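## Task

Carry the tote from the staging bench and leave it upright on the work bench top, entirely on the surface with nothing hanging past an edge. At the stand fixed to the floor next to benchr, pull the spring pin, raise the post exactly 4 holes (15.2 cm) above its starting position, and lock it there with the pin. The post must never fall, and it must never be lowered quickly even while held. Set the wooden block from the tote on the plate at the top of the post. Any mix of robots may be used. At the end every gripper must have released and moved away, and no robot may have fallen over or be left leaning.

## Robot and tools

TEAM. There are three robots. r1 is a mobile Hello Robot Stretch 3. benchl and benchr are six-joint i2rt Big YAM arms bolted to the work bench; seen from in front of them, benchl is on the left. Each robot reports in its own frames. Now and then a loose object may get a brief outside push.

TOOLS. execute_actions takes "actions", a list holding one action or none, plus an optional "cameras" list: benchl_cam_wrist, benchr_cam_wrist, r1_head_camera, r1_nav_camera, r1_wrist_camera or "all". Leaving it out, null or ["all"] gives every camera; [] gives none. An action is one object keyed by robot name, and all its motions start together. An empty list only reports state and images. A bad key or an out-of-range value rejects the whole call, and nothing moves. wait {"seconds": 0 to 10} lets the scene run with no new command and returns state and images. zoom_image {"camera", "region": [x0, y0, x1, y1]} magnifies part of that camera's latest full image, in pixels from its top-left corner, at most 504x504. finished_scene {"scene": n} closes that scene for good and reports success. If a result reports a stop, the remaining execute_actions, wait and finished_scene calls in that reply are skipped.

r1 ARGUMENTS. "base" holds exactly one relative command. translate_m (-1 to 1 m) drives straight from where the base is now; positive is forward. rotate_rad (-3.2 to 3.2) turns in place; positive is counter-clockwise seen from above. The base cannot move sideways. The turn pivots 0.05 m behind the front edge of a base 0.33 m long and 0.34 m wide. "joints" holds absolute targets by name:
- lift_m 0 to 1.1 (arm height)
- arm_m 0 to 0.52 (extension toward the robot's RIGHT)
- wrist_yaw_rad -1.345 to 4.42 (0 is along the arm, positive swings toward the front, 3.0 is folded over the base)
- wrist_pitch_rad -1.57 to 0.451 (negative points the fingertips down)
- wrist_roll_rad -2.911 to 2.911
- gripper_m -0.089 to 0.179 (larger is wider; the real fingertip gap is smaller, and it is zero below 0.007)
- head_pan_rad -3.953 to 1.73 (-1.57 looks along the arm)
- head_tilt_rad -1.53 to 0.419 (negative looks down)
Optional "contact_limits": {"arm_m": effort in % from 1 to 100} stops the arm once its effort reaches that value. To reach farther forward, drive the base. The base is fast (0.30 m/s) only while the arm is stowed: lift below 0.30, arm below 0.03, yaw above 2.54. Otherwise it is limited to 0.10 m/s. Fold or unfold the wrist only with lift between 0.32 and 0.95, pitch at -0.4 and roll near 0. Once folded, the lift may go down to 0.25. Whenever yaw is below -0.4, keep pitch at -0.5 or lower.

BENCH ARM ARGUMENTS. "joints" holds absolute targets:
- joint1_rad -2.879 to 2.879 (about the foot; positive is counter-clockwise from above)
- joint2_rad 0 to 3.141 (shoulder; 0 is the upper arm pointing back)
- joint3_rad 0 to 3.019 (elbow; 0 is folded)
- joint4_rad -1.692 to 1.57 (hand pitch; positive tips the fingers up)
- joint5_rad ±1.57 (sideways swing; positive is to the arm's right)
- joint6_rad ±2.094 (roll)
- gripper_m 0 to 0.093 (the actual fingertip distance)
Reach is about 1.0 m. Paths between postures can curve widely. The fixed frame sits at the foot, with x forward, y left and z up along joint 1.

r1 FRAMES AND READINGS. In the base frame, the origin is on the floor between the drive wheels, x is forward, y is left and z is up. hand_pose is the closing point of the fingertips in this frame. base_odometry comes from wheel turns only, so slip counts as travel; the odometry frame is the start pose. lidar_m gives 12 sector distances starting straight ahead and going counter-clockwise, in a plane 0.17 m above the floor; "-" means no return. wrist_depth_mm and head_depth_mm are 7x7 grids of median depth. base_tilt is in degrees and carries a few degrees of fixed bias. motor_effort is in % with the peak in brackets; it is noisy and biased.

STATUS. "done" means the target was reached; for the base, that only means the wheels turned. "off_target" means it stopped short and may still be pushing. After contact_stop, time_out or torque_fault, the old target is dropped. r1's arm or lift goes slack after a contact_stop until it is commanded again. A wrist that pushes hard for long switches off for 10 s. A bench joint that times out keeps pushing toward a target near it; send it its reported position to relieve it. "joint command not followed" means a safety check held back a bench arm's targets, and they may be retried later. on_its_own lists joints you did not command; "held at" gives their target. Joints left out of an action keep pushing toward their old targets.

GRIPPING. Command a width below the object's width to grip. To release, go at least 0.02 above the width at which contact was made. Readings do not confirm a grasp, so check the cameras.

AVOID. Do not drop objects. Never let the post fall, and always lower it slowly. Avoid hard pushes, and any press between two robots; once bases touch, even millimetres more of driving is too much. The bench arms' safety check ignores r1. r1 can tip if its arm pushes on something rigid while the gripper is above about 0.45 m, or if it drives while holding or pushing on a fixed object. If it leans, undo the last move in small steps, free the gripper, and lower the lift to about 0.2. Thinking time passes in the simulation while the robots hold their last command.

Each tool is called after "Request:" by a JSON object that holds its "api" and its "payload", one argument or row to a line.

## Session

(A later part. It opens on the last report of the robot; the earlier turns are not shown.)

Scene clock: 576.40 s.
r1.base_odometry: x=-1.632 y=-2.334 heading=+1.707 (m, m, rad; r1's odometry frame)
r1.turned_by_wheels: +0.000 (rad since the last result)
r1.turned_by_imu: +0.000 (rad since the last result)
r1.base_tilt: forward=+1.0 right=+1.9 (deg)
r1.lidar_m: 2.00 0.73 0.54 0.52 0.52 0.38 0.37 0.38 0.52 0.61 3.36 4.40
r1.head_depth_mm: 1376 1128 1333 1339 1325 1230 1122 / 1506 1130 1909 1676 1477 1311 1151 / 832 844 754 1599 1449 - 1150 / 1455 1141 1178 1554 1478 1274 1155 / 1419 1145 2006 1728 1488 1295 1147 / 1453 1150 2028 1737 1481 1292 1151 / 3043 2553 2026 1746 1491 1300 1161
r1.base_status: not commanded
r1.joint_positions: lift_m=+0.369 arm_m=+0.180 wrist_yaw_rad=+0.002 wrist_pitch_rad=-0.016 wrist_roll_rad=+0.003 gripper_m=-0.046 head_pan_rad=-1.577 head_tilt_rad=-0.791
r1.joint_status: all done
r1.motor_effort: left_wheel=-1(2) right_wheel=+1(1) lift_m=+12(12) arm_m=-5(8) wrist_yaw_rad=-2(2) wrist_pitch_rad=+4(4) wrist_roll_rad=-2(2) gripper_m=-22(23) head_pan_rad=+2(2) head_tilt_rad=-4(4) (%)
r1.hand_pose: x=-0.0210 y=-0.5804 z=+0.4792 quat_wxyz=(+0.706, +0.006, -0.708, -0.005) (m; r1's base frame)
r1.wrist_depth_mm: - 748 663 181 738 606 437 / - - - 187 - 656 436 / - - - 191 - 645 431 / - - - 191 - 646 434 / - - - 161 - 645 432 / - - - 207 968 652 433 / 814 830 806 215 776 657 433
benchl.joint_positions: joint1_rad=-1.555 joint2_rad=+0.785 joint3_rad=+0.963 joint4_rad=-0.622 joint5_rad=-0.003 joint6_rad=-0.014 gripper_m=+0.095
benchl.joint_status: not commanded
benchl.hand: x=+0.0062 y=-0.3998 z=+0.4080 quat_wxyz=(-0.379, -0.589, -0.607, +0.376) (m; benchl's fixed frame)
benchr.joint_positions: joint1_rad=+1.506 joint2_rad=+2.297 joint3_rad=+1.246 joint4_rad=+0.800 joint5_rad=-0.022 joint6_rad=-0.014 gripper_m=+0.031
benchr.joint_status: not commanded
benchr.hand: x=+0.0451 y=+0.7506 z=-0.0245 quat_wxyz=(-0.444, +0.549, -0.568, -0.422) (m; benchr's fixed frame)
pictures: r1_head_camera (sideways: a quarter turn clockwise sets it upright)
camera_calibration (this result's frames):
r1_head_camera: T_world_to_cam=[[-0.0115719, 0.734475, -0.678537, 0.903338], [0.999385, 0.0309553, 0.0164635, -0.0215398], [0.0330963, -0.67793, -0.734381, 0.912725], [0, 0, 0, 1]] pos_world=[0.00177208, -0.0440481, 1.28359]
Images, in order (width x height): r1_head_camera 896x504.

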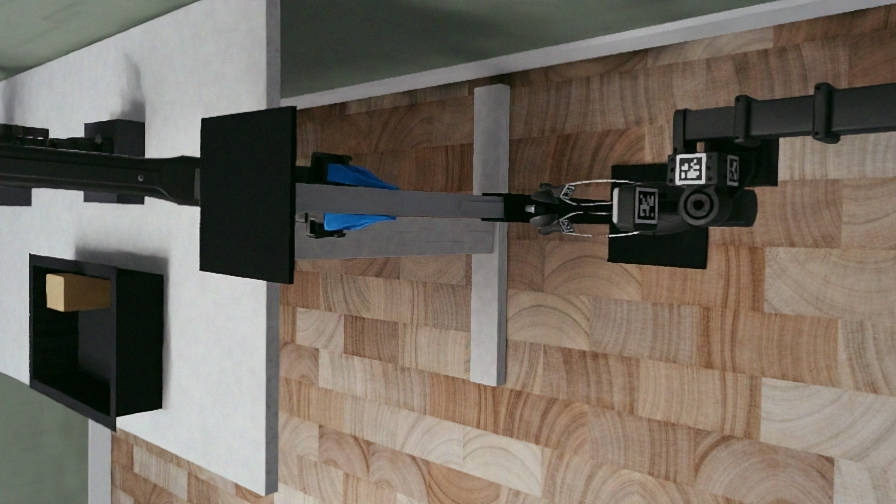

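Request:
{"api": "execute_actions", "payload": {
  "actions": [
    {"r1":{"joints":{"gripper_m":0.05}},"benchr":{"joints":{"joint2_rad":2.215}}}
  ],
  "cameras": []
}}

Request:
{"api": "execute_actions", "payload": {
  "actions": [
    {"r1":{"joints":{"arm_m":0.188}},"benchr":{"joints":{"joint2_rad":2.205}}}
  ],
  "cameras": ["r1_head_camera"]
}}

Scene clock: 587.53 s.
r1.base_odometry: x=-1.632 y=-2.334 heading=+1.707 (m, m, rad; r1's odometry frame)
r1.turned_by_wheels: +0.000 (rad since the last result)
r1.turned_by_imu: +0.001 (rad since the last result)
r1.base_tilt: forward=+1.2 right=+1.9 (deg)
r1.lidar_m: 1.99 0.74 0.54 0.52 0.52 0.38 0.37 0.38 0.52 0.61 3.35 4.41
r1.head_depth_mm: 1369 1129 1343 1344 1323 1244 1127 / 1435 1133 1899 1665 1470 1305 1141 / 833 842 754 1601 1460 - 1145 / 1451 1146 1184 1572 1473 1276 1155 / 1424 1139 2028 1732 1471 1294 1156 / 1461 1161 2025 1745 1482 1292 1155 / 2988 2548 2028 1748 1490 1308 1156
r1.base_status: not commanded
r1.joint_positions: lift_m=+0.369 arm_m=+0.179 wrist_yaw_rad=+0.002 wrist_pitch_rad=-0.016 wrist_roll_rad=+0.003 gripper_m=+0.050 head_pan_rad=-1.577 head_tilt_rad=-0.791
r1.joint_status: all done
r1.motor_effort: left_wheel=-1(2) right_wheel=+1(1) lift_m=+11(12) arm_m=-2(5) wrist_yaw_rad=-2(2) wrist_pitch_rad=+4(4) wrist_roll_rad=-2(2) gripper_m=+0(81) head_pan_rad=+2(2) head_tilt_rad=-4(4) (%)
r1.hand_pose: x=-0.0210 y=-0.5801 z=+0.4792 quat_wxyz=(+0.706, +0.006, -0.708, -0.005) (m; r1's base frame)
r1.wrist_depth_mm: - 772 653 181 765 602 433 / - - - 187 - 654 438 / - - - 189 - 647 435 / - - - 192 - 657 433 / - - - 196 - 641 436 / - - - 209 - 672 428 / 804 823 769 217 771 617 439
benchl.joint_positions: joint1_rad=-1.555 joint2_rad=+0.785 joint3_rad=+0.963 joint4_rad=-0.622 joint5_rad=-0.003 joint6_rad=-0.014 gripper_m=+0.095
benchl.joint_status: not commanded
benchl.hand: x=+0.0062 y=-0.3998 z=+0.4080 quat_wxyz=(-0.379, -0.589, -0.607, +0.376) (m; benchl's fixed frame)
benchr.joint_positions: joint1_rad=+1.506 joint2_rad=+2.297 joint3_rad=+1.246 joint4_rad=+0.800 joint5_rad=-0.022 joint6_rad=-0.014 gripper_m=+0.031
benchr.joint_status: all done
benchr.hand: x=+0.0451 y=+0.7506 z=-0.0243 quat_wxyz=(-0.444, +0.549, -0.568, -0.423) (m; benchr's fixed frame)
pictures: none
No camera images: the call's "cameras" was empty. Leave "cameras" out to get every camera's image.

Scene clock: 588.33 s.
r1.base_odometry: x=-1.632 y=-2.334 heading=+1.707 (m, m, rad; r1's odometry frame)
r1.turned_by_wheels: +0.000 (rad since the last result)
r1.turned_by_imu: +0.000 (rad since the last result)
r1.base_tilt: forward=+1.0 right=+2.0 (deg)
r1.lidar_m: 2.00 0.74 0.54 0.52 0.52 0.38 0.37 0.38 0.52 0.61 3.38 4.45
r1.head_depth_mm: 1370 1125 1349 1335 1332 1240 1131 / 1439 1132 1902 1688 1463 1306 1130 / 833 848 754 1598 1434 - 1146 / 1454 1143 1182 1555 1483 1287 1149 / 1419 1146 2025 1739 1473 1291 1154 / 1454 1150 2019 1751 1483 1290 1159 / 3027 2557 2044 1753 1500 1295 1156
r1.base_status: not commanded
r1.joint_positions: lift_m=+0.369 arm_m=+0.188 wrist_yaw_rad=+0.002 wrist_pitch_rad=-0.016 wrist_roll_rad=+0.003 gripper_m=+0.050 head_pan_rad=-1.577 head_tilt_rad=-0.791
r1.joint_status: all done
r1.motor_effort: left_wheel=-1(2) right_wheel=+1(1) lift_m=+12(12) arm_m=+3(3) wrist_yaw_rad=-2(2) wrist_pitch_rad=+4(4) wrist_roll_rad=-2(2) gripper_m=+0(0) head_pan_rad=+3(2) head_tilt_rad=-4(4) (%)
r1.hand_pose: x=-0.0210 y=-0.5885 z=+0.4792 quat_wxyz=(+0.706, +0.006, -0.708, -0.005) (m; r1's base frame)
r1.wrist_depth_mm: - 778 662 172 755 610 437 / - - - 179 - 645 436 / - - - 182 - 652 438 / - - - 184 - 642 437 / - - - 186 991 647 433 / - - - 198 - 643 438 / 820 834 818 206 821 622 441
benchl.joint_positions: joint1_rad=-1.555 joint2_rad=+0.785 joint3_rad=+0.963 joint4_rad=-0.622 joint5_rad=-0.003 joint6_rad=-0.014 gripper_m=+0.095
benchl.joint_status: not commanded
benchl.hand: x=+0.0062 y=-0.3998 z=+0.4080 quat_wxyz=(-0.379, -0.589, -0.607, +0.376) (m; benchl's fixed frame)
benchr.joint_positions: joint1_rad=+1.506 joint2_rad=+2.295 joint3_rad=+1.246 joint4_rad=+0.800 joint5_rad=-0.022 joint6_rad=-0.014 gripper_m=+0.031
benchr.joint_status: all done
benchr.hand: x=+0.0451 y=+0.7510 z=-0.0226 quat_wxyz=(-0.445, +0.549, -0.567, -0.423) (m; benchr's fixed frame)
pictures: r1_head_camera (sideways: a quarter turn clockwise sets it upright)
camera_calibration (this result's frames):
r1_head_camera: T_world_to_cam=[[-0.011572, 0.734475, -0.678537, 0.903337], [0.999385, 0.0309554, 0.0164635, -0.0215398], [0.0330964, -0.67793, -0.734381, 0.912725], [0, 0, 0, 1]] pos_world=[0.00177208, -0.0440481, 1.28359]
Images, in order (width x height): r1_head_camera 896x504.

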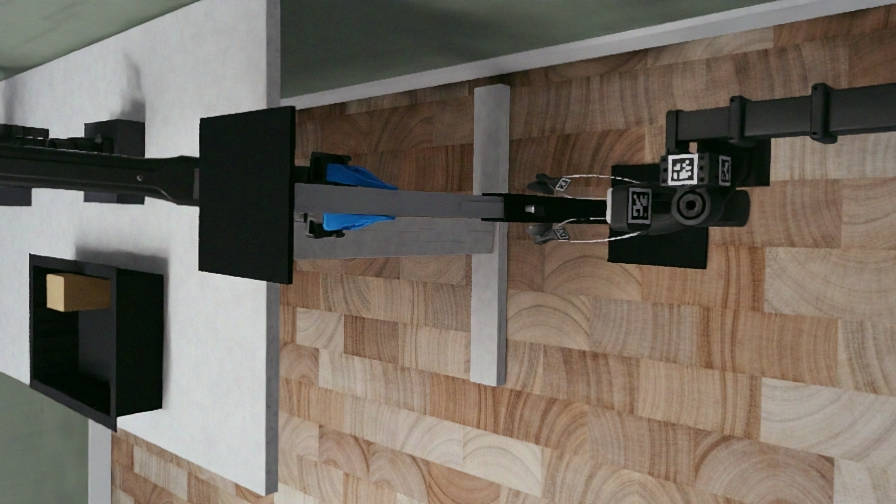

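Mid-play now.

Request:
{"api": "execute_actions", "payload": {
  "actions": [
    {"r1":{"joints":{"gripper_m":-0.05}}}
  ],
  "cameras": []
}}

Request:
{"api": "execute_actions", "payload": {
  "actions": [
    {"r1":{"joints":{"arm_m":0.177}}}
  ],
  "cameras": ["r1_head_camera"]
}}

Request:
{"api": "zoom_image", "payload": {
  "camera": "r1_head_camera",
  "region": [470, 150, 620, 270]
}}

Scene clock: 595.17 s.
r1.base_odometry: x=-1.632 y=-2.334 heading=+1.707 (m, m, rad; r1's odometry frame)
r1.turned_by_wheels: +0.000 (rad since the last result)
r1.turned_by_imu: +0.001 (rad since the last result)
r1.base_tilt: forward=+1.0 right=+1.9 (deg)
r1.lidar_m: 2.00 0.74 0.54 0.52 0.52 0.38 0.37 0.38 0.52 0.61 3.37 4.41
r1.head_depth_mm: 1360 1129 1340 1336 1332 1244 1128 / 1438 1129 1889 1678 1474 1300 1134 / 833 845 753 1599 1445 - 1149 / 1452 1136 1187 1556 1478 1277 1144 / 1420 1146 2015 1735 1486 1291 1151 / 1422 1148 2014 1744 1484 1300 1156 / 3014 2521 2056 1745 1492 1306 1153
r1.base_status: not commanded
r1.joint_positions: lift_m=+0.369 arm_m=+0.188 wrist_yaw_rad=+0.002 wrist_pitch_rad=-0.016 wrist_roll_rad=+0.003 gripper_m=-0.049 head_pan_rad=-1.577 head_tilt_rad=-0.791
r1.joint_status: all done
r1.motor_effort: left_wheel=-2(1) right_wheel=+2(1) lift_m=+12(12) arm_m=-1(3) wrist_yaw_rad=-2(2) wrist_pitch_rad=+5(5) wrist_roll_rad=-2(2) gripper_m=-23(97) head_pan_rad=+3(2) head_tilt_rad=-4(4) (%)
r1.hand_pose: x=-0.0210 y=-0.5889 z=+0.4792 quat_wxyz=(+0.706, +0.006, -0.708, -0.005) (m; r1's base frame)
r1.wrist_depth_mm: - 757 656 171 760 605 432 / - - - 178 - 642 437 / - - - 181 - 649 436 / - - - 182 - 645 433 / - - - 157 - 653 432 / - - - 197 978 656 431 / 820 809 796 205 815 660 437
benchl.joint_positions: joint1_rad=-1.555 joint2_rad=+0.785 joint3_rad=+0.963 joint4_rad=-0.622 joint5_rad=-0.003 joint6_rad=-0.014 gripper_m=+0.095
benchl.joint_status: not commanded
benchl.hand: x=+0.0062 y=-0.3998 z=+0.4080 quat_wxyz=(-0.379, -0.589, -0.607, +0.376) (m; benchl's fixed frame)
benchr.joint_positions: joint1_rad=+1.506 joint2_rad=+2.295 joint3_rad=+1.246 joint4_rad=+0.800 joint5_rad=-0.022 joint6_rad=-0.014 gripper_m=+0.031
benchr.joint_status: not commanded
benchr.hand: x=+0.0451 y=+0.7510 z=-0.0226 quat_wxyz=(-0.445, +0.549, -0.567, -0.423) (m; benchr's fixed frame)
pictures: none
No camera images: the call's "cameras" was empty. Leave "cameras" out to get every camera's image.

Scene clock: 596.00 s.
r1.base_odometry: x=-1.632 y=-2.334 heading=+1.707 (m, m, rad; r1's odometry frame)
r1.turned_by_wheels: +0.000 (rad since the last result)
r1.turned_by_imu: +0.000 (rad since the last result)
r1.base_tilt: forward=+1.0 right=+1.9 (deg)
r1.lidar_m: 2.00 0.74 0.54 0.52 0.52 0.38 0.37 0.38 0.52 0.61 3.36 4.39
r1.head_depth_mm: 1369 1124 1341 1332 1328 1242 1126 / 1437 1135 1910 1687 1470 1296 1154 / 832 843 752 1588 1444 - 1153 / 1452 1138 1175 1564 1475 1284 1146 / 1421 1147 2031 1723 1477 1291 1152 / 1457 1147 2044 1725 1488 1299 1156 / 3018 2536 2034 1745 1490 1293 1155
r1.base_status: not commanded
r1.joint_positions: lift_m=+0.369 arm_m=+0.178 wrist_yaw_rad=+0.002 wrist_pitch_rad=-0.015 wrist_roll_rad=+0.003 gripper_m=-0.046 head_pan_rad=-1.577 head_tilt_rad=-0.791
r1.joint_status: all done
r1.motor_effort: left_wheel=-1(2) right_wheel=+1(1) lift_m=+12(12) arm_m=-5(10) wrist_yaw_rad=-2(2) wrist_pitch_rad=+4(4) wrist_roll_rad=-2(2) gripper_m=-21(24) head_pan_rad=+3(2) head_tilt_rad=-4(4) (%)
r1.hand_pose: x=-0.0210 y=-0.5783 z=+0.4793 quat_wxyz=(+0.706, +0.006, -0.708, -0.005) (m; r1's base frame)
r1.wrist_depth_mm: - 750 668 183 764 627 438 / - - - 188 - 641 428 / - - - 191 - 646 436 / - - - 194 - 657 431 / - - - 163 - 642 432 / - - - 210 958 648 437 / 812 818 750 218 759 646 438
benchl.joint_positions: joint1_rad=-1.555 joint2_rad=+0.785 joint3_rad=+0.963 joint4_rad=-0.622 joint5_rad=-0.003 joint6_rad=-0.014 gripper_m=+0.095
benchl.joint_status: not commanded
benchl.hand: x=+0.0062 y=-0.3998 z=+0.4080 quat_wxyz=(-0.379, -0.589, -0.607, +0.376) (m; benchl's fixed frame)
benchr.joint_positions: joint1_rad=+1.506 joint2_rad=+2.295 joint3_rad=+1.246 joint4_rad=+0.800 joint5_rad=-0.022 joint6_rad=-0.014 gripper_m=+0.031
benchr.joint_status: not commanded
benchr.hand: x=+0.0451 y=+0.7510 z=-0.0226 quat_wxyz=(-0.445, +0.549, -0.567, -0.423) (m; benchr's fixed frame)
pictures: r1_head_camera (sideways: a quarter turn clockwise sets it upright)
camera_calibration (this result's frames):
r1_head_camera: T_world_to_cam=[[-0.0115719, 0.734475, -0.678537, 0.903337], [0.999385, 0.0309553, 0.0164635, -0.0215398], [0.0330963, -0.67793, -0.734381, 0.912725], [0, 0, 0, 1]] pos_world=[0.00177208, -0.0440481, 1.28359]
Images, in order (width x height): r1_head_camera 896x504.

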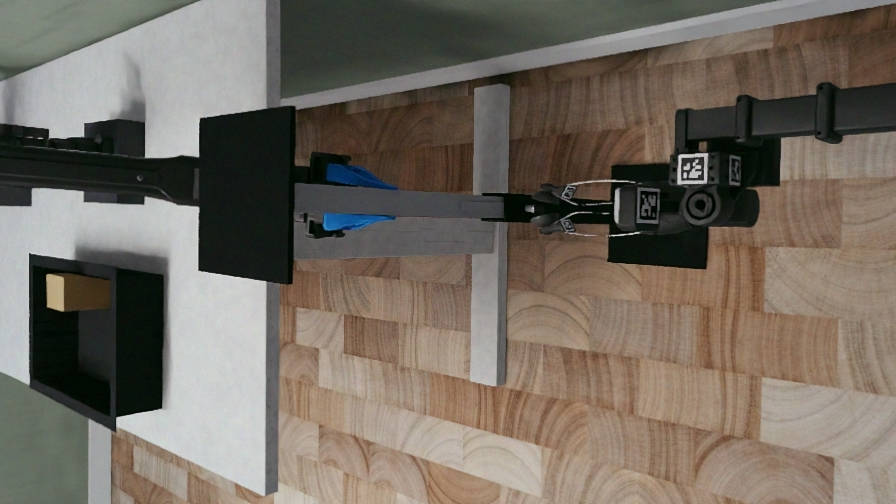

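Region (470, 150, 620, 270) of r1_head_camera's 896x504 image, scaled by 3.360, with more detail than that image has; it fills the top 403 rows of this view, and the rest is white.

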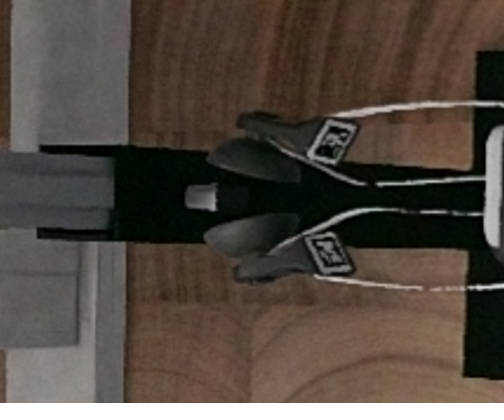

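Request:
{"api": "execute_actions", "payload": {
  "actions": [
    {"r1":{"joints":{"gripper_m":0.04}}}
  ],
  "cameras": []
}}

Request:
{"api": "execute_actions", "payload": {
  "actions": [
    {"r1":{"joints":{"arm_m":0.189}}}
  ],
  "cameras": []
}}

Request:
{"api": "execute_actions", "payload": {
  "actions": [
    {"r1":{"joints":{"gripper_m":-0.089}}}
  ],
  "cameras": []
}}

Request:
{"api": "execute_actions", "payload": {
  "actions": [
    {"r1":{"joints":{"arm_m":0.172}}}
  ],
  "cameras": ["r1_head_camera"]
}}

Request:
{"api": "execute_actions", "payload": {
  "actions": [
    {"benchr":{"joints":{"joint2_rad":2.18}}}
  ],
  "cameras": ["r1_head_camera"]
}}

Request:
{"api": "zoom_image", "payload": {
  "camera": "r1_head_camera",
  "region": [470, 150, 620, 270]
}}

Scene clock: 623.07 s.
r1.base_odometry: x=-1.632 y=-2.334 heading=+1.707 (m, m, rad; r1's odometry frame)
r1.turned_by_wheels: +0.000 (rad since the last result)
r1.turned_by_imu: +0.001 (rad since the last result)
r1.base_tilt: forward=+1.0 right=+1.8 (deg)
r1.lidar_m: 1.99 0.74 0.54 0.52 0.52 0.38 0.37 0.38 0.52 0.61 3.34 4.45
r1.head_depth_mm: 1372 1132 1341 1345 1327 1239 1133 / 1443 1133 1900 1680 1466 1316 1158 / 830 849 755 1601 1449 - 1146 / 1453 1145 1185 1556 1480 1280 1148 / 1422 1145 2022 1732 1480 1298 1154 / 1459 1151 2054 1731 1476 1290 1159 / 3030 2544 2030 1744 1490 1295 1152
r1.base_status: not commanded
r1.joint_positions: lift_m=+0.369 arm_m=+0.177 wrist_yaw_rad=+0.002 wrist_pitch_rad=-0.015 wrist_roll_rad=+0.003 gripper_m=+0.040 head_pan_rad=-1.577 head_tilt_rad=-0.791
r1.joint_status: all done
r1.motor_effort: left_wheel=-1(1) right_wheel=+1(1) lift_m=+12(12) arm_m=-2(5) wrist_yaw_rad=-2(2) wrist_pitch_rad=+4(4) wrist_roll_rad=-2(2) gripper_m=+0(80) head_pan_rad=+2(2) head_tilt_rad=-4(4) (%)
r1.hand_pose: x=-0.0210 y=-0.5781 z=+0.4793 quat_wxyz=(+0.706, +0.006, -0.708, -0.005) (m; r1's base frame)
r1.wrist_depth_mm: - 768 657 183 763 609 437 / - - - 189 - 651 437 / - - - 190 - 657 433 / - - - 194 - 660 433 / - - - 185 - 649 441 / - - - 209 - 643 438 / 804 825 775 217 772 608 436
benchl.joint_positions: joint1_rad=-1.555 joint2_rad=+0.785 joint3_rad=+0.963 joint4_rad=-0.622 joint5_rad=-0.003 joint6_rad=-0.014 gripper_m=+0.095
benchl.joint_status: not commanded
benchl.hand: x=+0.0062 y=-0.3998 z=+0.4080 quat_wxyz=(-0.379, -0.589, -0.607, +0.376) (m; benchl's fixed frame)
benchr.joint_positions: joint1_rad=+1.506 joint2_rad=+2.295 joint3_rad=+1.246 joint4_rad=+0.800 joint5_rad=-0.022 joint6_rad=-0.014 gripper_m=+0.031
benchr.joint_status: not commanded
benchr.hand: x=+0.0451 y=+0.7510 z=-0.0226 quat_wxyz=(-0.445, +0.549, -0.567, -0.423) (m; benchr's fixed frame)
pictures: none
No camera images: the call's "cameras" was empty. Leave "cameras" out to get every camera's image.

Scene clock: 623.93 s.
r1.base_odometry: x=-1.632 y=-2.334 heading=+1.707 (m, m, rad; r1's odometry frame)
r1.turned_by_wheels: +0.000 (rad since the last result)
r1.turned_by_imu: +0.000 (rad since the last result)
r1.base_tilt: forward=+1.1 right=+1.9 (deg)
r1.lidar_m: 2.00 0.73 0.54 0.52 0.52 0.38 0.36 0.38 0.52 0.61 3.35 4.43
r1.head_depth_mm: 1371 1128 1337 1338 1331 1238 1131 / 1449 1138 1895 1663 1477 1316 1138 / 831 848 754 1599 1443 - 1152 / 1449 1140 1186 1567 1480 1284 1148 / 1427 1145 2015 1727 1475 1291 1156 / 1464 1150 2021 1722 1489 1303 1155 / 3020 2513 2031 1737 1486 1296 1152
r1.base_status: not commanded
r1.joint_positions: lift_m=+0.369 arm_m=+0.189 wrist_yaw_rad=+0.002 wrist_pitch_rad=-0.016 wrist_roll_rad=+0.003 gripper_m=+0.040 head_pan_rad=-1.577 head_tilt_rad=-0.791
r1.joint_status: all done
r1.motor_effort: left_wheel=-1(2) right_wheel=+1(1) lift_m=+12(12) arm_m=+3(2) wrist_yaw_rad=-1(2) wrist_pitch_rad=+4(4) wrist_roll_rad=-2(2) gripper_m=+0(0) head_pan_rad=+2(2) head_tilt_rad=-5(4) (%)
r1.hand_pose: x=-0.0210 y=-0.5896 z=+0.4792 quat_wxyz=(+0.706, +0.006, -0.708, -0.005) (m; r1's base frame)
r1.wrist_depth_mm: - 758 660 171 754 603 432 / - - - 179 - 640 438 / - - - 181 - 647 436 / - - - 182 - 670 438 / - - - 174 - 645 440 / - - - 195 - 629 431 / 840 826 823 203 828 613 437
benchl.joint_positions: joint1_rad=-1.555 joint2_rad=+0.785 joint3_rad=+0.963 joint4_rad=-0.622 joint5_rad=-0.003 joint6_rad=-0.014 gripper_m=+0.095
benchl.joint_status: not commanded
benchl.hand: x=+0.0062 y=-0.3998 z=+0.4080 quat_wxyz=(-0.379, -0.589, -0.607, +0.376) (m; benchl's fixed frame)
benchr.joint_positions: joint1_rad=+1.506 joint2_rad=+2.295 joint3_rad=+1.246 joint4_rad=+0.800 joint5_rad=-0.022 joint6_rad=-0.014 gripper_m=+0.031
benchr.joint_status: not commanded
benchr.hand: x=+0.0451 y=+0.7510 z=-0.0226 quat_wxyz=(-0.445, +0.549, -0.567, -0.423) (m; benchr's fixed frame)
pictures: none
No camera images: the call's "cameras" was empty. Leave "cameras" out to get every camera's image.

Scene clock: 625.70 s.
r1.base_odometry: x=-1.632 y=-2.334 heading=+1.707 (m, m, rad; r1's odometry frame)
r1.turned_by_wheels: +0.000 (rad since the last result)
r1.turned_by_imu: +0.000 (rad since the last result)
r1.base_tilt: forward=+1.0 right=+1.9 (deg)
r1.lidar_m: 2.00 0.74 0.54 0.52 0.52 0.38 0.37 0.38 0.52 0.61 3.37 4.41
r1.head_depth_mm: 1364 1127 1346 1333 1324 1239 1125 / 1500 1127 1892 1668 1471 1305 1139 / 830 844 752 1597 1445 - 1150 / 1450 1138 1183 1565 1493 1282 1154 / 1410 1151 2014 1738 1479 1291 1152 / 1428 1150 2038 1736 1482 1300 1148 / 3002 2520 2045 1738 1487 1303 1158
r1.base_status: not commanded
r1.joint_positions: lift_m=+0.369 arm_m=+0.189 wrist_yaw_rad=+0.002 wrist_pitch_rad=-0.016 wrist_roll_rad=+0.003 gripper_m=-0.087 head_pan_rad=-1.577 head_tilt_rad=-0.791
r1.joint_status: all done
r1.motor_effort: left_wheel=-2(2) right_wheel=+1(1) lift_m=+12(12) arm_m=-2(3) wrist_yaw_rad=-2(2) wrist_pitch_rad=+4(5) wrist_roll_rad=-2(2) gripper_m=-35(100) head_pan_rad=+2(2) head_tilt_rad=-5(4) (%)
r1.hand_pose: x=-0.0210 y=-0.5900 z=+0.4792 quat_wxyz=(+0.706, +0.006, -0.708, -0.005) (m; r1's base frame)
r1.wrist_depth_mm: - 773 654 170 748 606 437 / - - - 178 - 642 433 / - - - 177 - 653 433 / - - - 181 - 665 434 / - - - 148 - 648 437 / - - - 194 964 649 430 / 829 819 847 203 815 669 435
benchl.joint_positions: joint1_rad=-1.555 joint2_rad=+0.785 joint3_rad=+0.963 joint4_rad=-0.622 joint5_rad=-0.003 joint6_rad=-0.014 gripper_m=+0.095
benchl.joint_status: not commanded
benchl.hand: x=+0.0062 y=-0.3998 z=+0.4080 quat_wxyz=(-0.379, -0.589, -0.607, +0.376) (m; benchl's fixed frame)
benchr.joint_positions: joint1_rad=+1.506 joint2_rad=+2.295 joint3_rad=+1.246 joint4_rad=+0.800 joint5_rad=-0.022 joint6_rad=-0.014 gripper_m=+0.031
benchr.joint_status: not commanded
benchr.hand: x=+0.0451 y=+0.7510 z=-0.0226 quat_wxyz=(-0.445, +0.549, -0.567, -0.423) (m; benchr's fixed frame)
pictures: none
No camera images: the call's "cameras" was empty. Leave "cameras" out to get every camera's image.

Scene clock: 626.73 s.
r1.base_odometry: x=-1.632 y=-2.334 heading=+1.707 (m, m, rad; r1's odometry frame)
r1.turned_by_wheels: +0.000 (rad since the last result)
r1.turned_by_imu: +0.000 (rad since the last result)
r1.base_tilt: forward=+1.0 right=+2.0 (deg)
r1.lidar_m: 2.00 0.74 0.54 0.52 0.52 0.38 0.37 0.38 0.52 0.61 3.34 4.43
r1.head_depth_mm: 1364 1127 1346 1336 1326 1243 1124 / 1438 1130 1912 1684 1471 1312 1156 / 830 843 752 1590 1451 - 1150 / 1444 1147 1179 1573 1467 1279 1156 / 1422 1149 2015 1731 1482 1296 1151 / 1453 1148 2035 1738 1493 1301 1155 / 2991 2522 2046 1736 1491 1297 1154
r1.base_status: not commanded
r1.joint_positions: lift_m=+0.369 arm_m=+0.172 wrist_yaw_rad=+0.002 wrist_pitch_rad=-0.013 wrist_roll_rad=+0.003 gripper_m=-0.082 head_pan_rad=-1.577 head_tilt_rad=-0.791
r1.joint_status: all done
r1.on_its_own: gripper_m is held at -0.082, not at your -0.089, by its stall guard, which is still easing
r1.motor_effort: left_wheel=-1(2) right_wheel=+1(2) lift_m=+13(13) arm_m=-3(15) wrist_yaw_rad=-2(2) wrist_pitch_rad=+4(4) wrist_roll_rad=-2(2) gripper_m=-10(35) head_pan_rad=+2(1) head_tilt_rad=-4(4) (%)
r1.hand_pose: x=-0.0209 y=-0.5732 z=+0.4799 quat_wxyz=(+0.706, +0.006, -0.708, -0.004) (m; r1's base frame)
r1.wrist_depth_mm: - 748 655 188 721 606 439 / - - - 193 - 652 432 / - - - 197 - 654 433 / - - - 199 - 654 436 / - - - - - 650 436 / - - - 215 971 649 436 / 806 825 776 223 777 650 436
benchl.joint_positions: joint1_rad=-1.555 joint2_rad=+0.785 joint3_rad=+0.963 joint4_rad=-0.622 joint5_rad=-0.003 joint6_rad=-0.014 gripper_m=+0.095
benchl.joint_status: not commanded
benchl.hand: x=+0.0062 y=-0.3998 z=+0.4080 quat_wxyz=(-0.379, -0.589, -0.607, +0.376) (m; benchl's fixed frame)
benchr.joint_positions: joint1_rad=+1.506 joint2_rad=+2.295 joint3_rad=+1.246 joint4_rad=+0.800 joint5_rad=-0.022 joint6_rad=-0.014 gripper_m=+0.031
benchr.joint_status: not commanded
benchr.hand: x=+0.0451 y=+0.7510 z=-0.0226 quat_wxyz=(-0.445, +0.549, -0.567, -0.423) (m; benchr's fixed frame)
pictures: r1_head_camera (sideways: a quarter turn clockwise sets it upright)
camera_calibration (this result's frames):
r1_head_camera: T_world_to_cam=[[-0.011572, 0.734475, -0.678537, 0.903337], [0.999385, 0.0309554, 0.0164635, -0.0215398], [0.0330964, -0.67793, -0.734381, 0.912725], [0, 0, 0, 1]] pos_world=[0.00177208, -0.0440481, 1.28359]
Images, in order (width x height): r1_head_camera 896x504.

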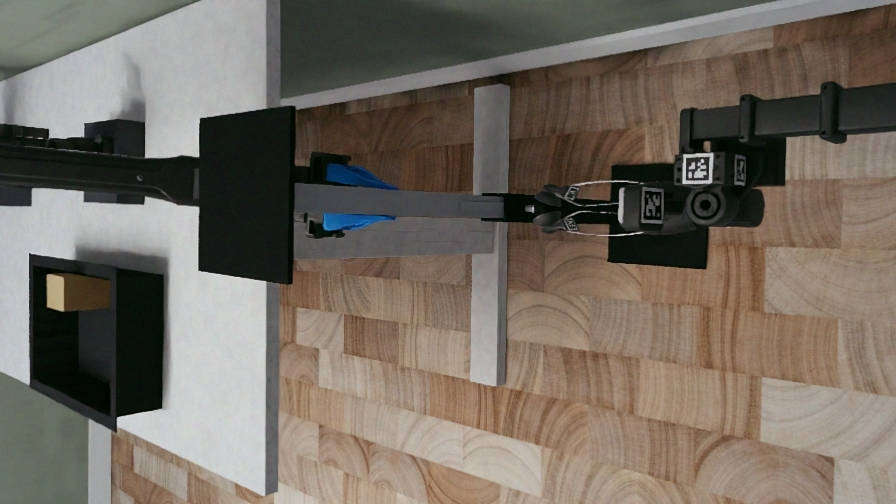

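Scene clock: 627.20 s.
r1.base_odometry: x=-1.632 y=-2.334 heading=+1.707 (m, m, rad; r1's odometry frame)
r1.turned_by_wheels: +0.000 (rad since the last result)
r1.turned_by_imu: +0.000 (rad since the last result)
r1.base_tilt: forward=+1.1 right=+2.0 (deg)
r1.lidar_m: 2.00 0.73 0.54 0.52 0.52 0.38 0.37 0.38 0.52 0.61 3.36 4.40
r1.head_depth_mm: 1371 1126 1349 1336 1321 1244 1125 / 1452 1128 1890 1665 1474 1312 1147 / 830 845 752 1596 1448 - 1142 / 1456 1143 1218 1565 1475 1283 1146 / 1429 1149 2022 1735 1479 1303 1152 / 1464 1147 2033 1728 1478 1298 1154 / 2991 2519 2035 1753 1485 1298 1157
r1.base_status: not commanded
r1.joint_positions: lift_m=+0.369 arm_m=+0.172 wrist_yaw_rad=+0.002 wrist_pitch_rad=-0.013 wrist_roll_rad=+0.003 gripper_m=-0.080 head_pan_rad=-1.577 head_tilt_rad=-0.791
r1.joint_status: not commanded
r1.on_its_own: gripper_m is held at -0.082, not at your -0.089, by its stall guard, which is still easing
r1.motor_effort: left_wheel=-2(2) right_wheel=+1(2) lift_m=+12(13) arm_m=-3(3) wrist_yaw_rad=-2(2) wrist_pitch_rad=+4(3) wrist_roll_rad=-2(2) gripper_m=-32(31) head_pan_rad=+2(2) head_tilt_rad=-4(4) (%)
r1.hand_pose: x=-0.0209 y=-0.5732 z=+0.4799 quat_wxyz=(+0.706, +0.006, -0.708, -0.004) (m; r1's base frame)
r1.wrist_depth_mm: - 747 658 187 722 610 436 / - - - 194 - 644 434 / - - - 198 - 656 431 / - - - 198 - 653 435 / - - - - - 655 438 / - - - 215 962 647 436 / 809 852 785 224 770 643 438
benchl.joint_positions: joint1_rad=-1.555 joint2_rad=+0.785 joint3_rad=+0.963 joint4_rad=-0.622 joint5_rad=-0.003 joint6_rad=-0.014 gripper_m=+0.095
benchl.joint_status: not commanded
benchl.hand: x=+0.0062 y=-0.3998 z=+0.4080 quat_wxyz=(-0.379, -0.589, -0.607, +0.376) (m; benchl's fixed frame)
benchr.joint_positions: joint1_rad=+1.506 joint2_rad=+2.292 joint3_rad=+1.246 joint4_rad=+0.800 joint5_rad=-0.022 joint6_rad=-0.014 gripper_m=+0.031
benchr.joint_status: all done
benchr.hand: x=+0.0451 y=+0.7513 z=-0.0208 quat_wxyz=(-0.446, +0.548, -0.567, -0.424) (m; benchr's fixed frame)
pictures: r1_head_camera (sideways: a quarter turn clockwise sets it upright)
camera_calibration (this result's frames):
r1_head_camera: T_world_to_cam=[[-0.011572, 0.734475, -0.678537, 0.903337], [0.999385, 0.0309554, 0.0164635, -0.0215398], [0.0330964, -0.67793, -0.734381, 0.912725], [0, 0, 0, 1]] pos_world=[0.00177208, -0.0440481, 1.28359]
Images, in order (width x height): r1_head_camera 896x504.

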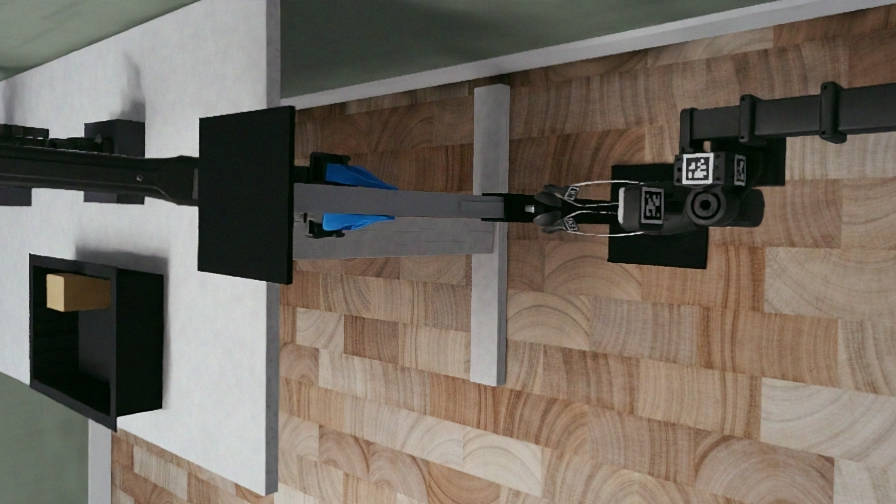

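Region (470, 150, 620, 270) of r1_head_camera's 896x504 image, scaled by 3.360, with more detail than that image has; it fills the top 403 rows of this view, and the rest is white.

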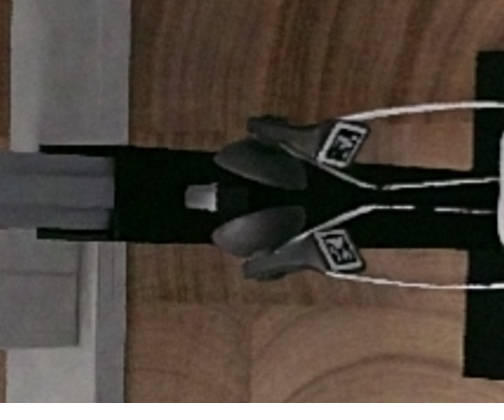

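Request:
{"api": "execute_actions", "payload": {
  "actions": []
}}

Scene clock: 658.20 s.
r1.base_odometry: x=-1.632 y=-2.334 heading=+1.707 (m, m, rad; r1's odometry frame)
r1.turned_by_wheels: +0.000 (rad since the last result)
r1.turned_by_imu: +0.002 (rad since the last result)
r1.base_tilt: forward=+1.1 right=+1.9 (deg)
r1.lidar_m: 2.00 0.73 0.54 0.52 0.52 0.38 0.37 0.38 0.52 0.61 3.35 4.42
r1.head_depth_mm: 1373 1132 1350 1339 1331 1239 1129 / 1435 1129 1912 1677 1472 1311 1149 / 832 842 753 1591 1444 - 1152 / 1448 1139 1213 1556 1473 1281 1151 / 1424 1145 2017 1738 1485 1295 1145 / 1456 1155 2017 1740 1478 1299 1152 / 2990 2560 2053 1749 1488 1303 1155
r1.base_status: not commanded
r1.joint_positions: lift_m=+0.369 arm_m=+0.172 wrist_yaw_rad=+0.002 wrist_pitch_rad=-0.013 wrist_roll_rad=+0.003 gripper_m=-0.042 head_pan_rad=-1.577 head_tilt_rad=-0.791
r1.joint_status: not commanded
r1.on_its_own: gripper_m is held at -0.043, not at your -0.089, by its stall guard, which is not easing now
r1.motor_effort: left_wheel=-2(2) right_wheel=+1(2) lift_m=+12(13) arm_m=-3(3) wrist_yaw_rad=-2(2) wrist_pitch_rad=+4(3) wrist_roll_rad=-2(2) gripper_m=-19(31) head_pan_rad=+2(2) head_tilt_rad=-4(4) (%)
r1.hand_pose: x=-0.0209 y=-0.5732 z=+0.4799 quat_wxyz=(+0.706, +0.006, -0.708, -0.004) (m; r1's base frame)
r1.wrist_depth_mm: - 734 655 188 761 603 433 / - - - 194 - 653 432 / - - - 198 - 655 437 / - - - 199 - 656 432 / - - - - - 653 432 / - - - 215 968 655 428 / 814 850 765 224 777 655 433
benchl.joint_positions: joint1_rad=-1.555 joint2_rad=+0.785 joint3_rad=+0.963 joint4_rad=-0.622 joint5_rad=-0.003 joint6_rad=-0.014 gripper_m=+0.095
benchl.joint_status: not commanded
benchl.hand: x=+0.0062 y=-0.3998 z=+0.4080 quat_wxyz=(-0.379, -0.589, -0.607, +0.376) (m; benchl's fixed frame)
benchr.joint_positions: joint1_rad=+1.506 joint2_rad=+2.292 joint3_rad=+1.246 joint4_rad=+0.800 joint5_rad=-0.022 joint6_rad=-0.014 gripper_m=+0.031
benchr.joint_status: all done
benchr.hand: x=+0.0451 y=+0.7513 z=-0.0208 quat_wxyz=(-0.446, +0.548, -0.567, -0.424) (m; benchr's fixed frame)
pictures: benchl_cam_wrist, benchr_cam_wrist, r1_head_camera (sideways: a quarter turn clockwise sets it upright), r1_nav_camera (sideways: a quarter turn counterclockwise sets it upright), r1_wrist_camera
camera_calibration (this result's frames):
benchl_cam_wrist: T_world_to_cam=[[-0.999717, -0.018367, 0.0151339, -0.00514184], [-0.0234346, 0.870565, -0.491495, 0.558054], [-0.00414771, -0.491711, -0.870749, 0.281756], [0, 0, 0, 1]] pos_world=[0.00910602, -0.347375, 0.519698]
benchr_cam_wrist: T_world_to_cam=[[0.999139, -0.0405468, 0.00875624, -0.0140043], [-0.0253012, -0.76296, -0.645951, 0.567514], [0.0328719, 0.645173, -0.763329, -0.376258], [0, 0, 0, 1]] pos_world=[0.0407194, 0.675174, 0.0795006]
r1_head_camera: T_world_to_cam=[[-0.0115718, 0.734475, -0.678537, 0.903337], [0.999385, 0.0309551, 0.0164635, -0.0215398], [0.0330962, -0.67793, -0.734381, 0.912725], [0, 0, 0, 1]] pos_world=[0.00177207, -0.0440481, 1.28359]
r1_nav_camera: T_world_to_cam=[[0.0082801, -0.707232, 0.706933, -0.877934], [-0.999431, 0.0172536, 0.028967, 0.0216117], [-0.0326835, -0.706771, -0.706688, 0.879633], [0, 0, 0, 1]] pos_world=[0.0576183, 0.000422285, 1.24164]
r1_wrist_camera: T_world_to_cam=[[-0.999998, -0.000665947, 0.00199, -0.015597], [-0.00208945, 0.228146, -0.973625, 0.627814], [0.000194372, -0.973627, -0.228147, -0.283299], [0, 0, 0, 1]] pos_world=[-0.0142301, -0.419071, 0.546653]
Images, in order (width x height): benchl_cam_wrist 504x504, benchr_cam_wrist 504x504, r1_head_camera 896x504, r1_nav_camera 672x504, r1_wrist_camera 644x364.

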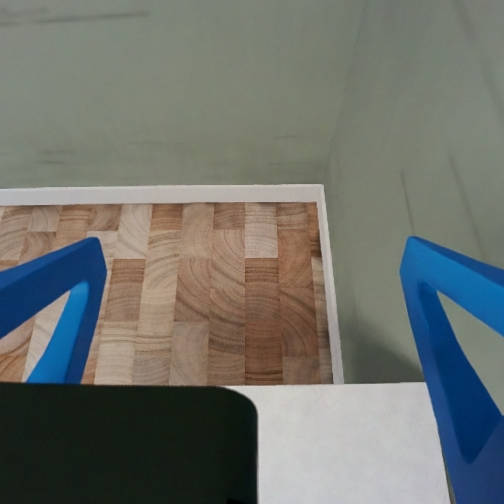

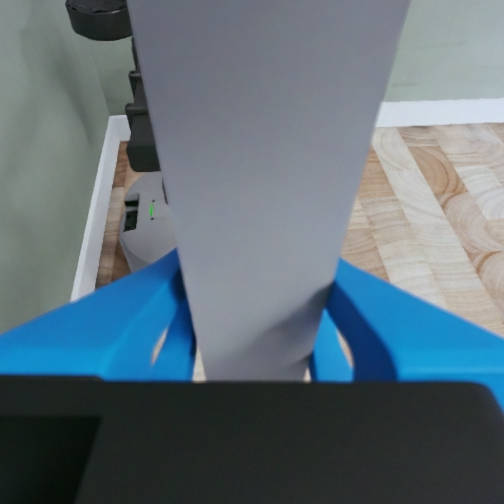

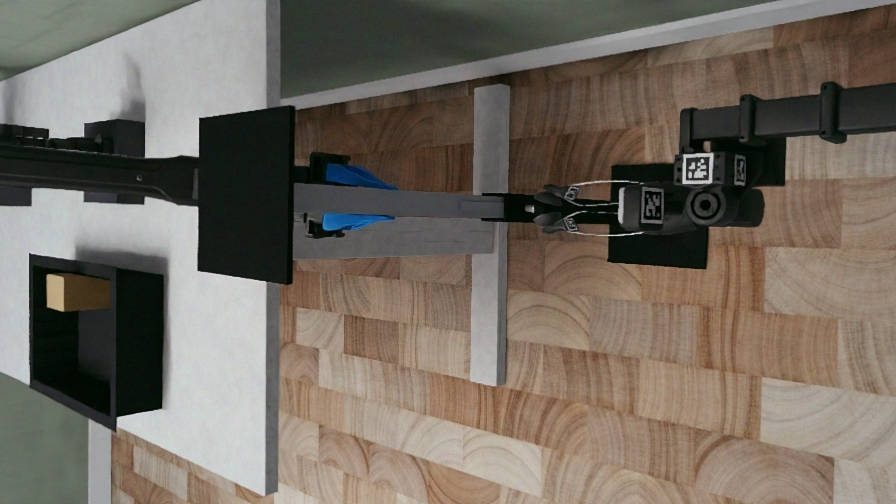

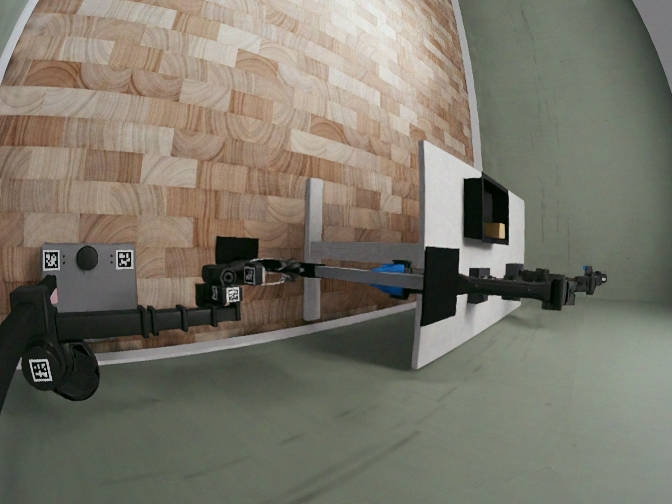

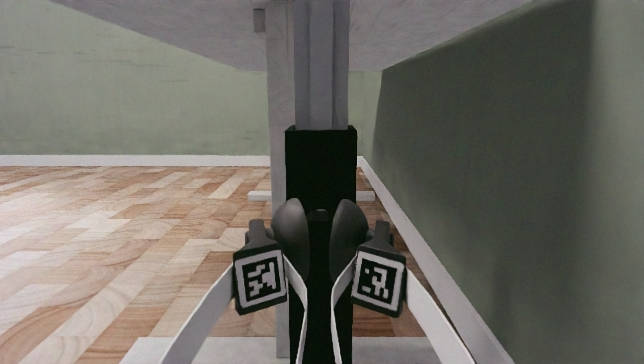

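Request:
{"api": "zoom_image", "payload": {
  "camera": "r1_head_camera",
  "region": [470, 160, 620, 260]
}}

Request:
{"api": "zoom_image", "payload": {
  "camera": "r1_wrist_camera",
  "region": [240, 110, 400, 300]
}}

Region (470, 160, 620, 260) of r1_head_camera's 896x504 image, scaled by 3.360, with more detail than that image has.

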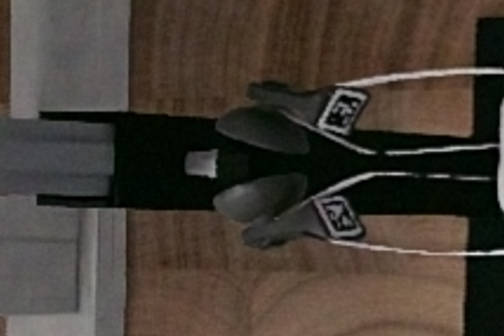

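Region (240, 110, 400, 300) of r1_wrist_camera's 644x364 image, scaled by 2.653; it fills the left 424 columns of this view, and the rest is white.

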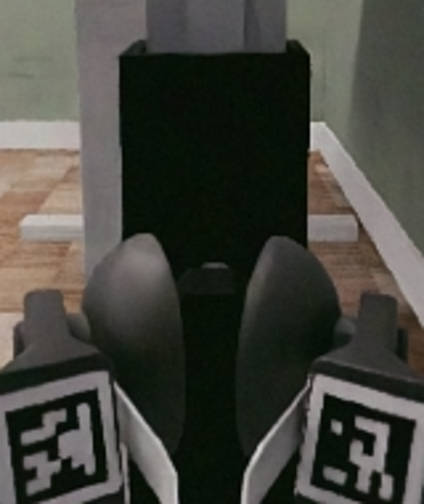

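Request:
{"api": "execute_actions", "payload": {
  "actions": [
    {"r1":{"joints":{"arm_m":0.160}}}
  ],
  "cameras": ["r1_head_camera"]
}}

Request:
{"api": "zoom_image", "payload": {
  "camera": "r1_head_camera",
  "region": [470, 160, 620, 260]
}}

Scene clock: 668.43 s.
r1.base_odometry: x=-1.632 y=-2.334 heading=+1.707 (m, m, rad; r1's odometry frame)
r1.turned_by_wheels: +0.000 (rad since the last result)
r1.turned_by_imu: +0.001 (rad since the last result)
r1.base_tilt: forward=+1.1 right=+1.9 (deg)
r1.lidar_m: 2.00 0.73 0.54 0.52 0.52 0.38 0.37 0.38 0.52 0.61 3.37 4.41
r1.head_depth_mm: 1367 1127 1345 1349 1328 1242 1129 / 1441 1130 1908 1671 1468 1307 1158 / 835 843 754 1596 1447 - 1134 / 1460 1147 1217 1570 1481 1278 1150 / 1421 1150 2023 1729 1489 1293 1150 / 1453 1149 2021 1730 1491 1307 1151 / 3013 2524 2027 1743 1482 1304 1155
r1.base_status: not commanded
r1.joint_positions: lift_m=+0.369 arm_m=+0.160 wrist_yaw_rad=+0.002 wrist_pitch_rad=-0.013 wrist_roll_rad=+0.003 gripper_m=-0.042 head_pan_rad=-1.577 head_tilt_rad=-0.791
r1.joint_status: all done
r1.on_its_own: gripper_m is held at -0.043, not at your -0.089, by its stall guard, which is not easing now
r1.motor_effort: left_wheel=-1(2) right_wheel=+2(1) lift_m=+13(13) arm_m=-3(4) wrist_yaw_rad=-2(2) wrist_pitch_rad=+4(4) wrist_roll_rad=-2(2) gripper_m=-16(20) head_pan_rad=+2(2) head_tilt_rad=-5(4) (%)
r1.hand_pose: x=-0.0209 y=-0.5612 z=+0.4799 quat_wxyz=(+0.706, +0.006, -0.708, -0.004) (m; r1's base frame)
r1.wrist_depth_mm: - 737 637 201 727 616 435 / - - - 582 - 658 434 / - - - 207 - 652 436 / - - - 211 - 661 439 / - - - - - 648 434 / - - - 231 985 651 432 / 815 826 765 239 773 670 433
benchl.joint_positions: joint1_rad=-1.555 joint2_rad=+0.785 joint3_rad=+0.963 joint4_rad=-0.622 joint5_rad=-0.003 joint6_rad=-0.014 gripper_m=+0.095
benchl.joint_status: not commanded
benchl.hand: x=+0.0062 y=-0.3998 z=+0.4080 quat_wxyz=(-0.379, -0.589, -0.607, +0.376) (m; benchl's fixed frame)
benchr.joint_positions: joint1_rad=+1.506 joint2_rad=+2.292 joint3_rad=+1.246 joint4_rad=+0.800 joint5_rad=-0.022 joint6_rad=-0.014 gripper_m=+0.031
benchr.joint_status: not commanded
benchr.hand: x=+0.0451 y=+0.7513 z=-0.0208 quat_wxyz=(-0.446, +0.548, -0.567, -0.424) (m; benchr's fixed frame)
pictures: r1_head_camera (sideways: a quarter turn clockwise sets it upright)
camera_calibration (this result's frames):
r1_head_camera: T_world_to_cam=[[-0.0115719, 0.734475, -0.678537, 0.903338], [0.999385, 0.0309553, 0.0164635, -0.0215398], [0.0330963, -0.67793, -0.734381, 0.912725], [0, 0, 0, 1]] pos_world=[0.00177208, -0.0440481, 1.28359]
Images, in order (width x height): r1_head_camera 896x504.

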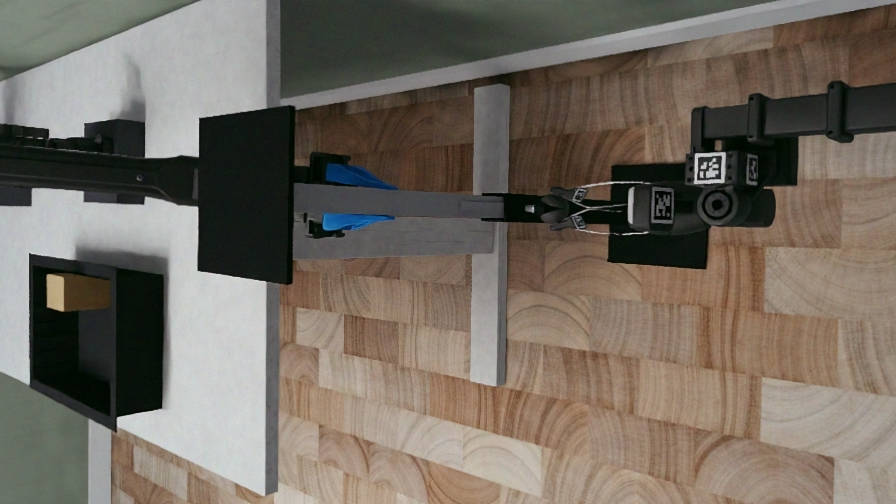

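Region (470, 160, 620, 260) of r1_head_camera's 896x504 image, scaled by 3.360, with more detail than that image has.

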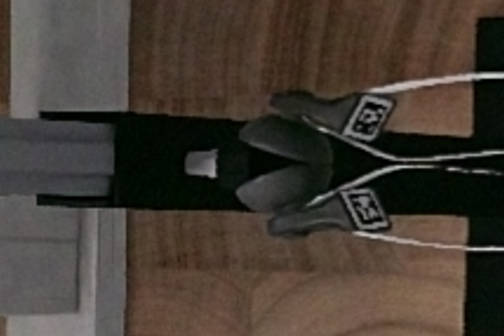

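Request:
{"api": "execute_actions", "payload": {
  "actions": [
    {"r1":{"joints":{"arm_m":0.14,"lift_m":0.62,"wrist_pitch_rad":-1.2,"gripper_m":0.07}}}
  ],
  "cameras": ["r1_head_camera"]
}}

Request:
{"api": "zoom_image", "payload": {
  "camera": "r1_head_camera",
  "region": [470, 160, 620, 260]
}}

Scene clock: 689.63 s.
r1.base_odometry: x=-1.632 y=-2.334 heading=+1.707 (m, m, rad; r1's odometry frame)
r1.turned_by_wheels: +0.000 (rad since the last result)
r1.turned_by_imu: +0.001 (rad since the last result)
r1.base_tilt: forward=+1.1 right=+2.0 (deg)
r1.lidar_m: 2.00 0.73 0.54 0.52 0.52 0.38 0.37 0.38 0.52 0.61 3.36 4.44
r1.head_depth_mm: 1365 1119 1342 1335 1324 1187 - / 1434 1123 1897 1685 1525 - 1151 / 832 847 755 1589 1506 - 1155 / 1454 1146 1184 1556 1486 1277 1148 / 1413 1142 2013 1750 1477 1299 1153 / 1459 1145 2023 1742 1481 1299 1155 / 2975 2489 2044 1738 1488 1301 1158
r1.base_status: not commanded
r1.joint_positions: lift_m=+0.619 arm_m=+0.140 wrist_yaw_rad=-0.001 wrist_pitch_rad=-1.201 wrist_roll_rad=+0.003 gripper_m=+0.070 head_pan_rad=-1.577 head_tilt_rad=-0.791
r1.joint_status: all done
r1.motor_effort: left_wheel=-1(3) right_wheel=+2(4) lift_m=+37(46) arm_m=-2(4) wrist_yaw_rad=+1(3) wrist_pitch_rad=+0(11) wrist_roll_rad=-2(2) gripper_m=-1(78) head_pan_rad=+2(2) head_tilt_rad=-5(4) (%)
r1.hand_pose: x=-0.0217 y=-0.3553 z=+0.5104 quat_wxyz=(+0.582, +0.399, -0.584, -0.401) (m; r1's base frame)
r1.wrist_depth_mm: 739 738 749 742 745 663 430 / 735 735 735 712 739 631 441 / 695 712 705 711 694 617 433 / 687 686 686 700 701 624 435 / 671 671 671 674 685 620 433 / 663 663 653 666 - 590 439 / 659 649 641 659 642 583 436
benchl.joint_positions: joint1_rad=-1.555 joint2_rad=+0.785 joint3_rad=+0.963 joint4_rad=-0.622 joint5_rad=-0.003 joint6_rad=-0.014 gripper_m=+0.095
benchl.joint_status: not commanded
benchl.hand: x=+0.0062 y=-0.3998 z=+0.4080 quat_wxyz=(-0.379, -0.589, -0.607, +0.376) (m; benchl's fixed frame)
benchr.joint_positions: joint1_rad=+1.506 joint2_rad=+2.292 joint3_rad=+1.246 joint4_rad=+0.800 joint5_rad=-0.022 joint6_rad=-0.014 gripper_m=+0.031
benchr.joint_status: not commanded
benchr.hand: x=+0.0451 y=+0.7513 z=-0.0208 quat_wxyz=(-0.446, +0.548, -0.567, -0.424) (m; benchr's fixed frame)
pictures: r1_head_camera (sideways: a quarter turn clockwise sets it upright)
camera_calibration (this result's frames):
r1_head_camera: T_world_to_cam=[[-0.0115774, 0.734492, -0.678518, 0.903313], [0.999385, 0.0309625, 0.0164644, -0.0215411], [0.0331016, -0.67791, -0.734399, 0.912748], [0, 0, 0, 1]] pos_world=[0.00177242, -0.0440476, 1.28359]
Images, in order (width x height): r1_head_camera 896x504.

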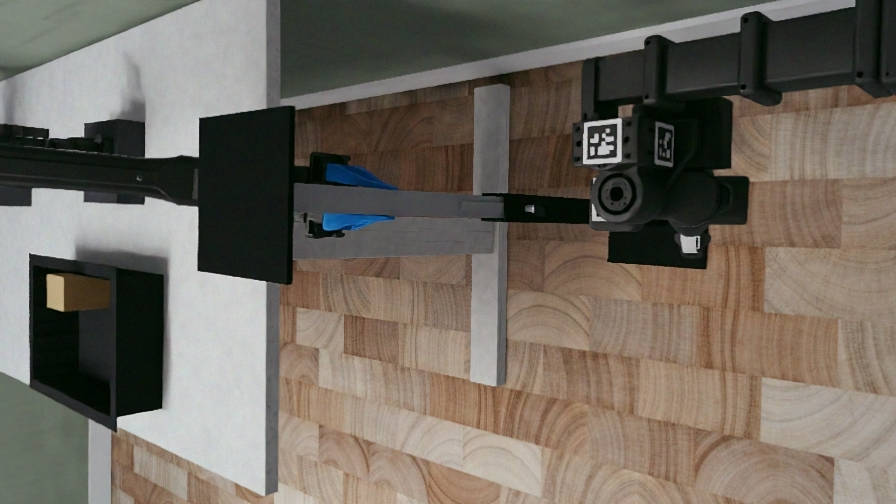

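Region (470, 160, 620, 260) of r1_head_camera's 896x504 image, scaled by 3.360, with more detail than that image has.

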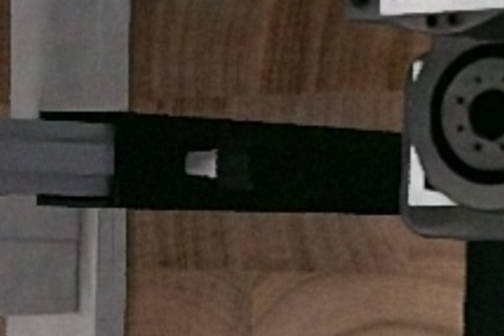

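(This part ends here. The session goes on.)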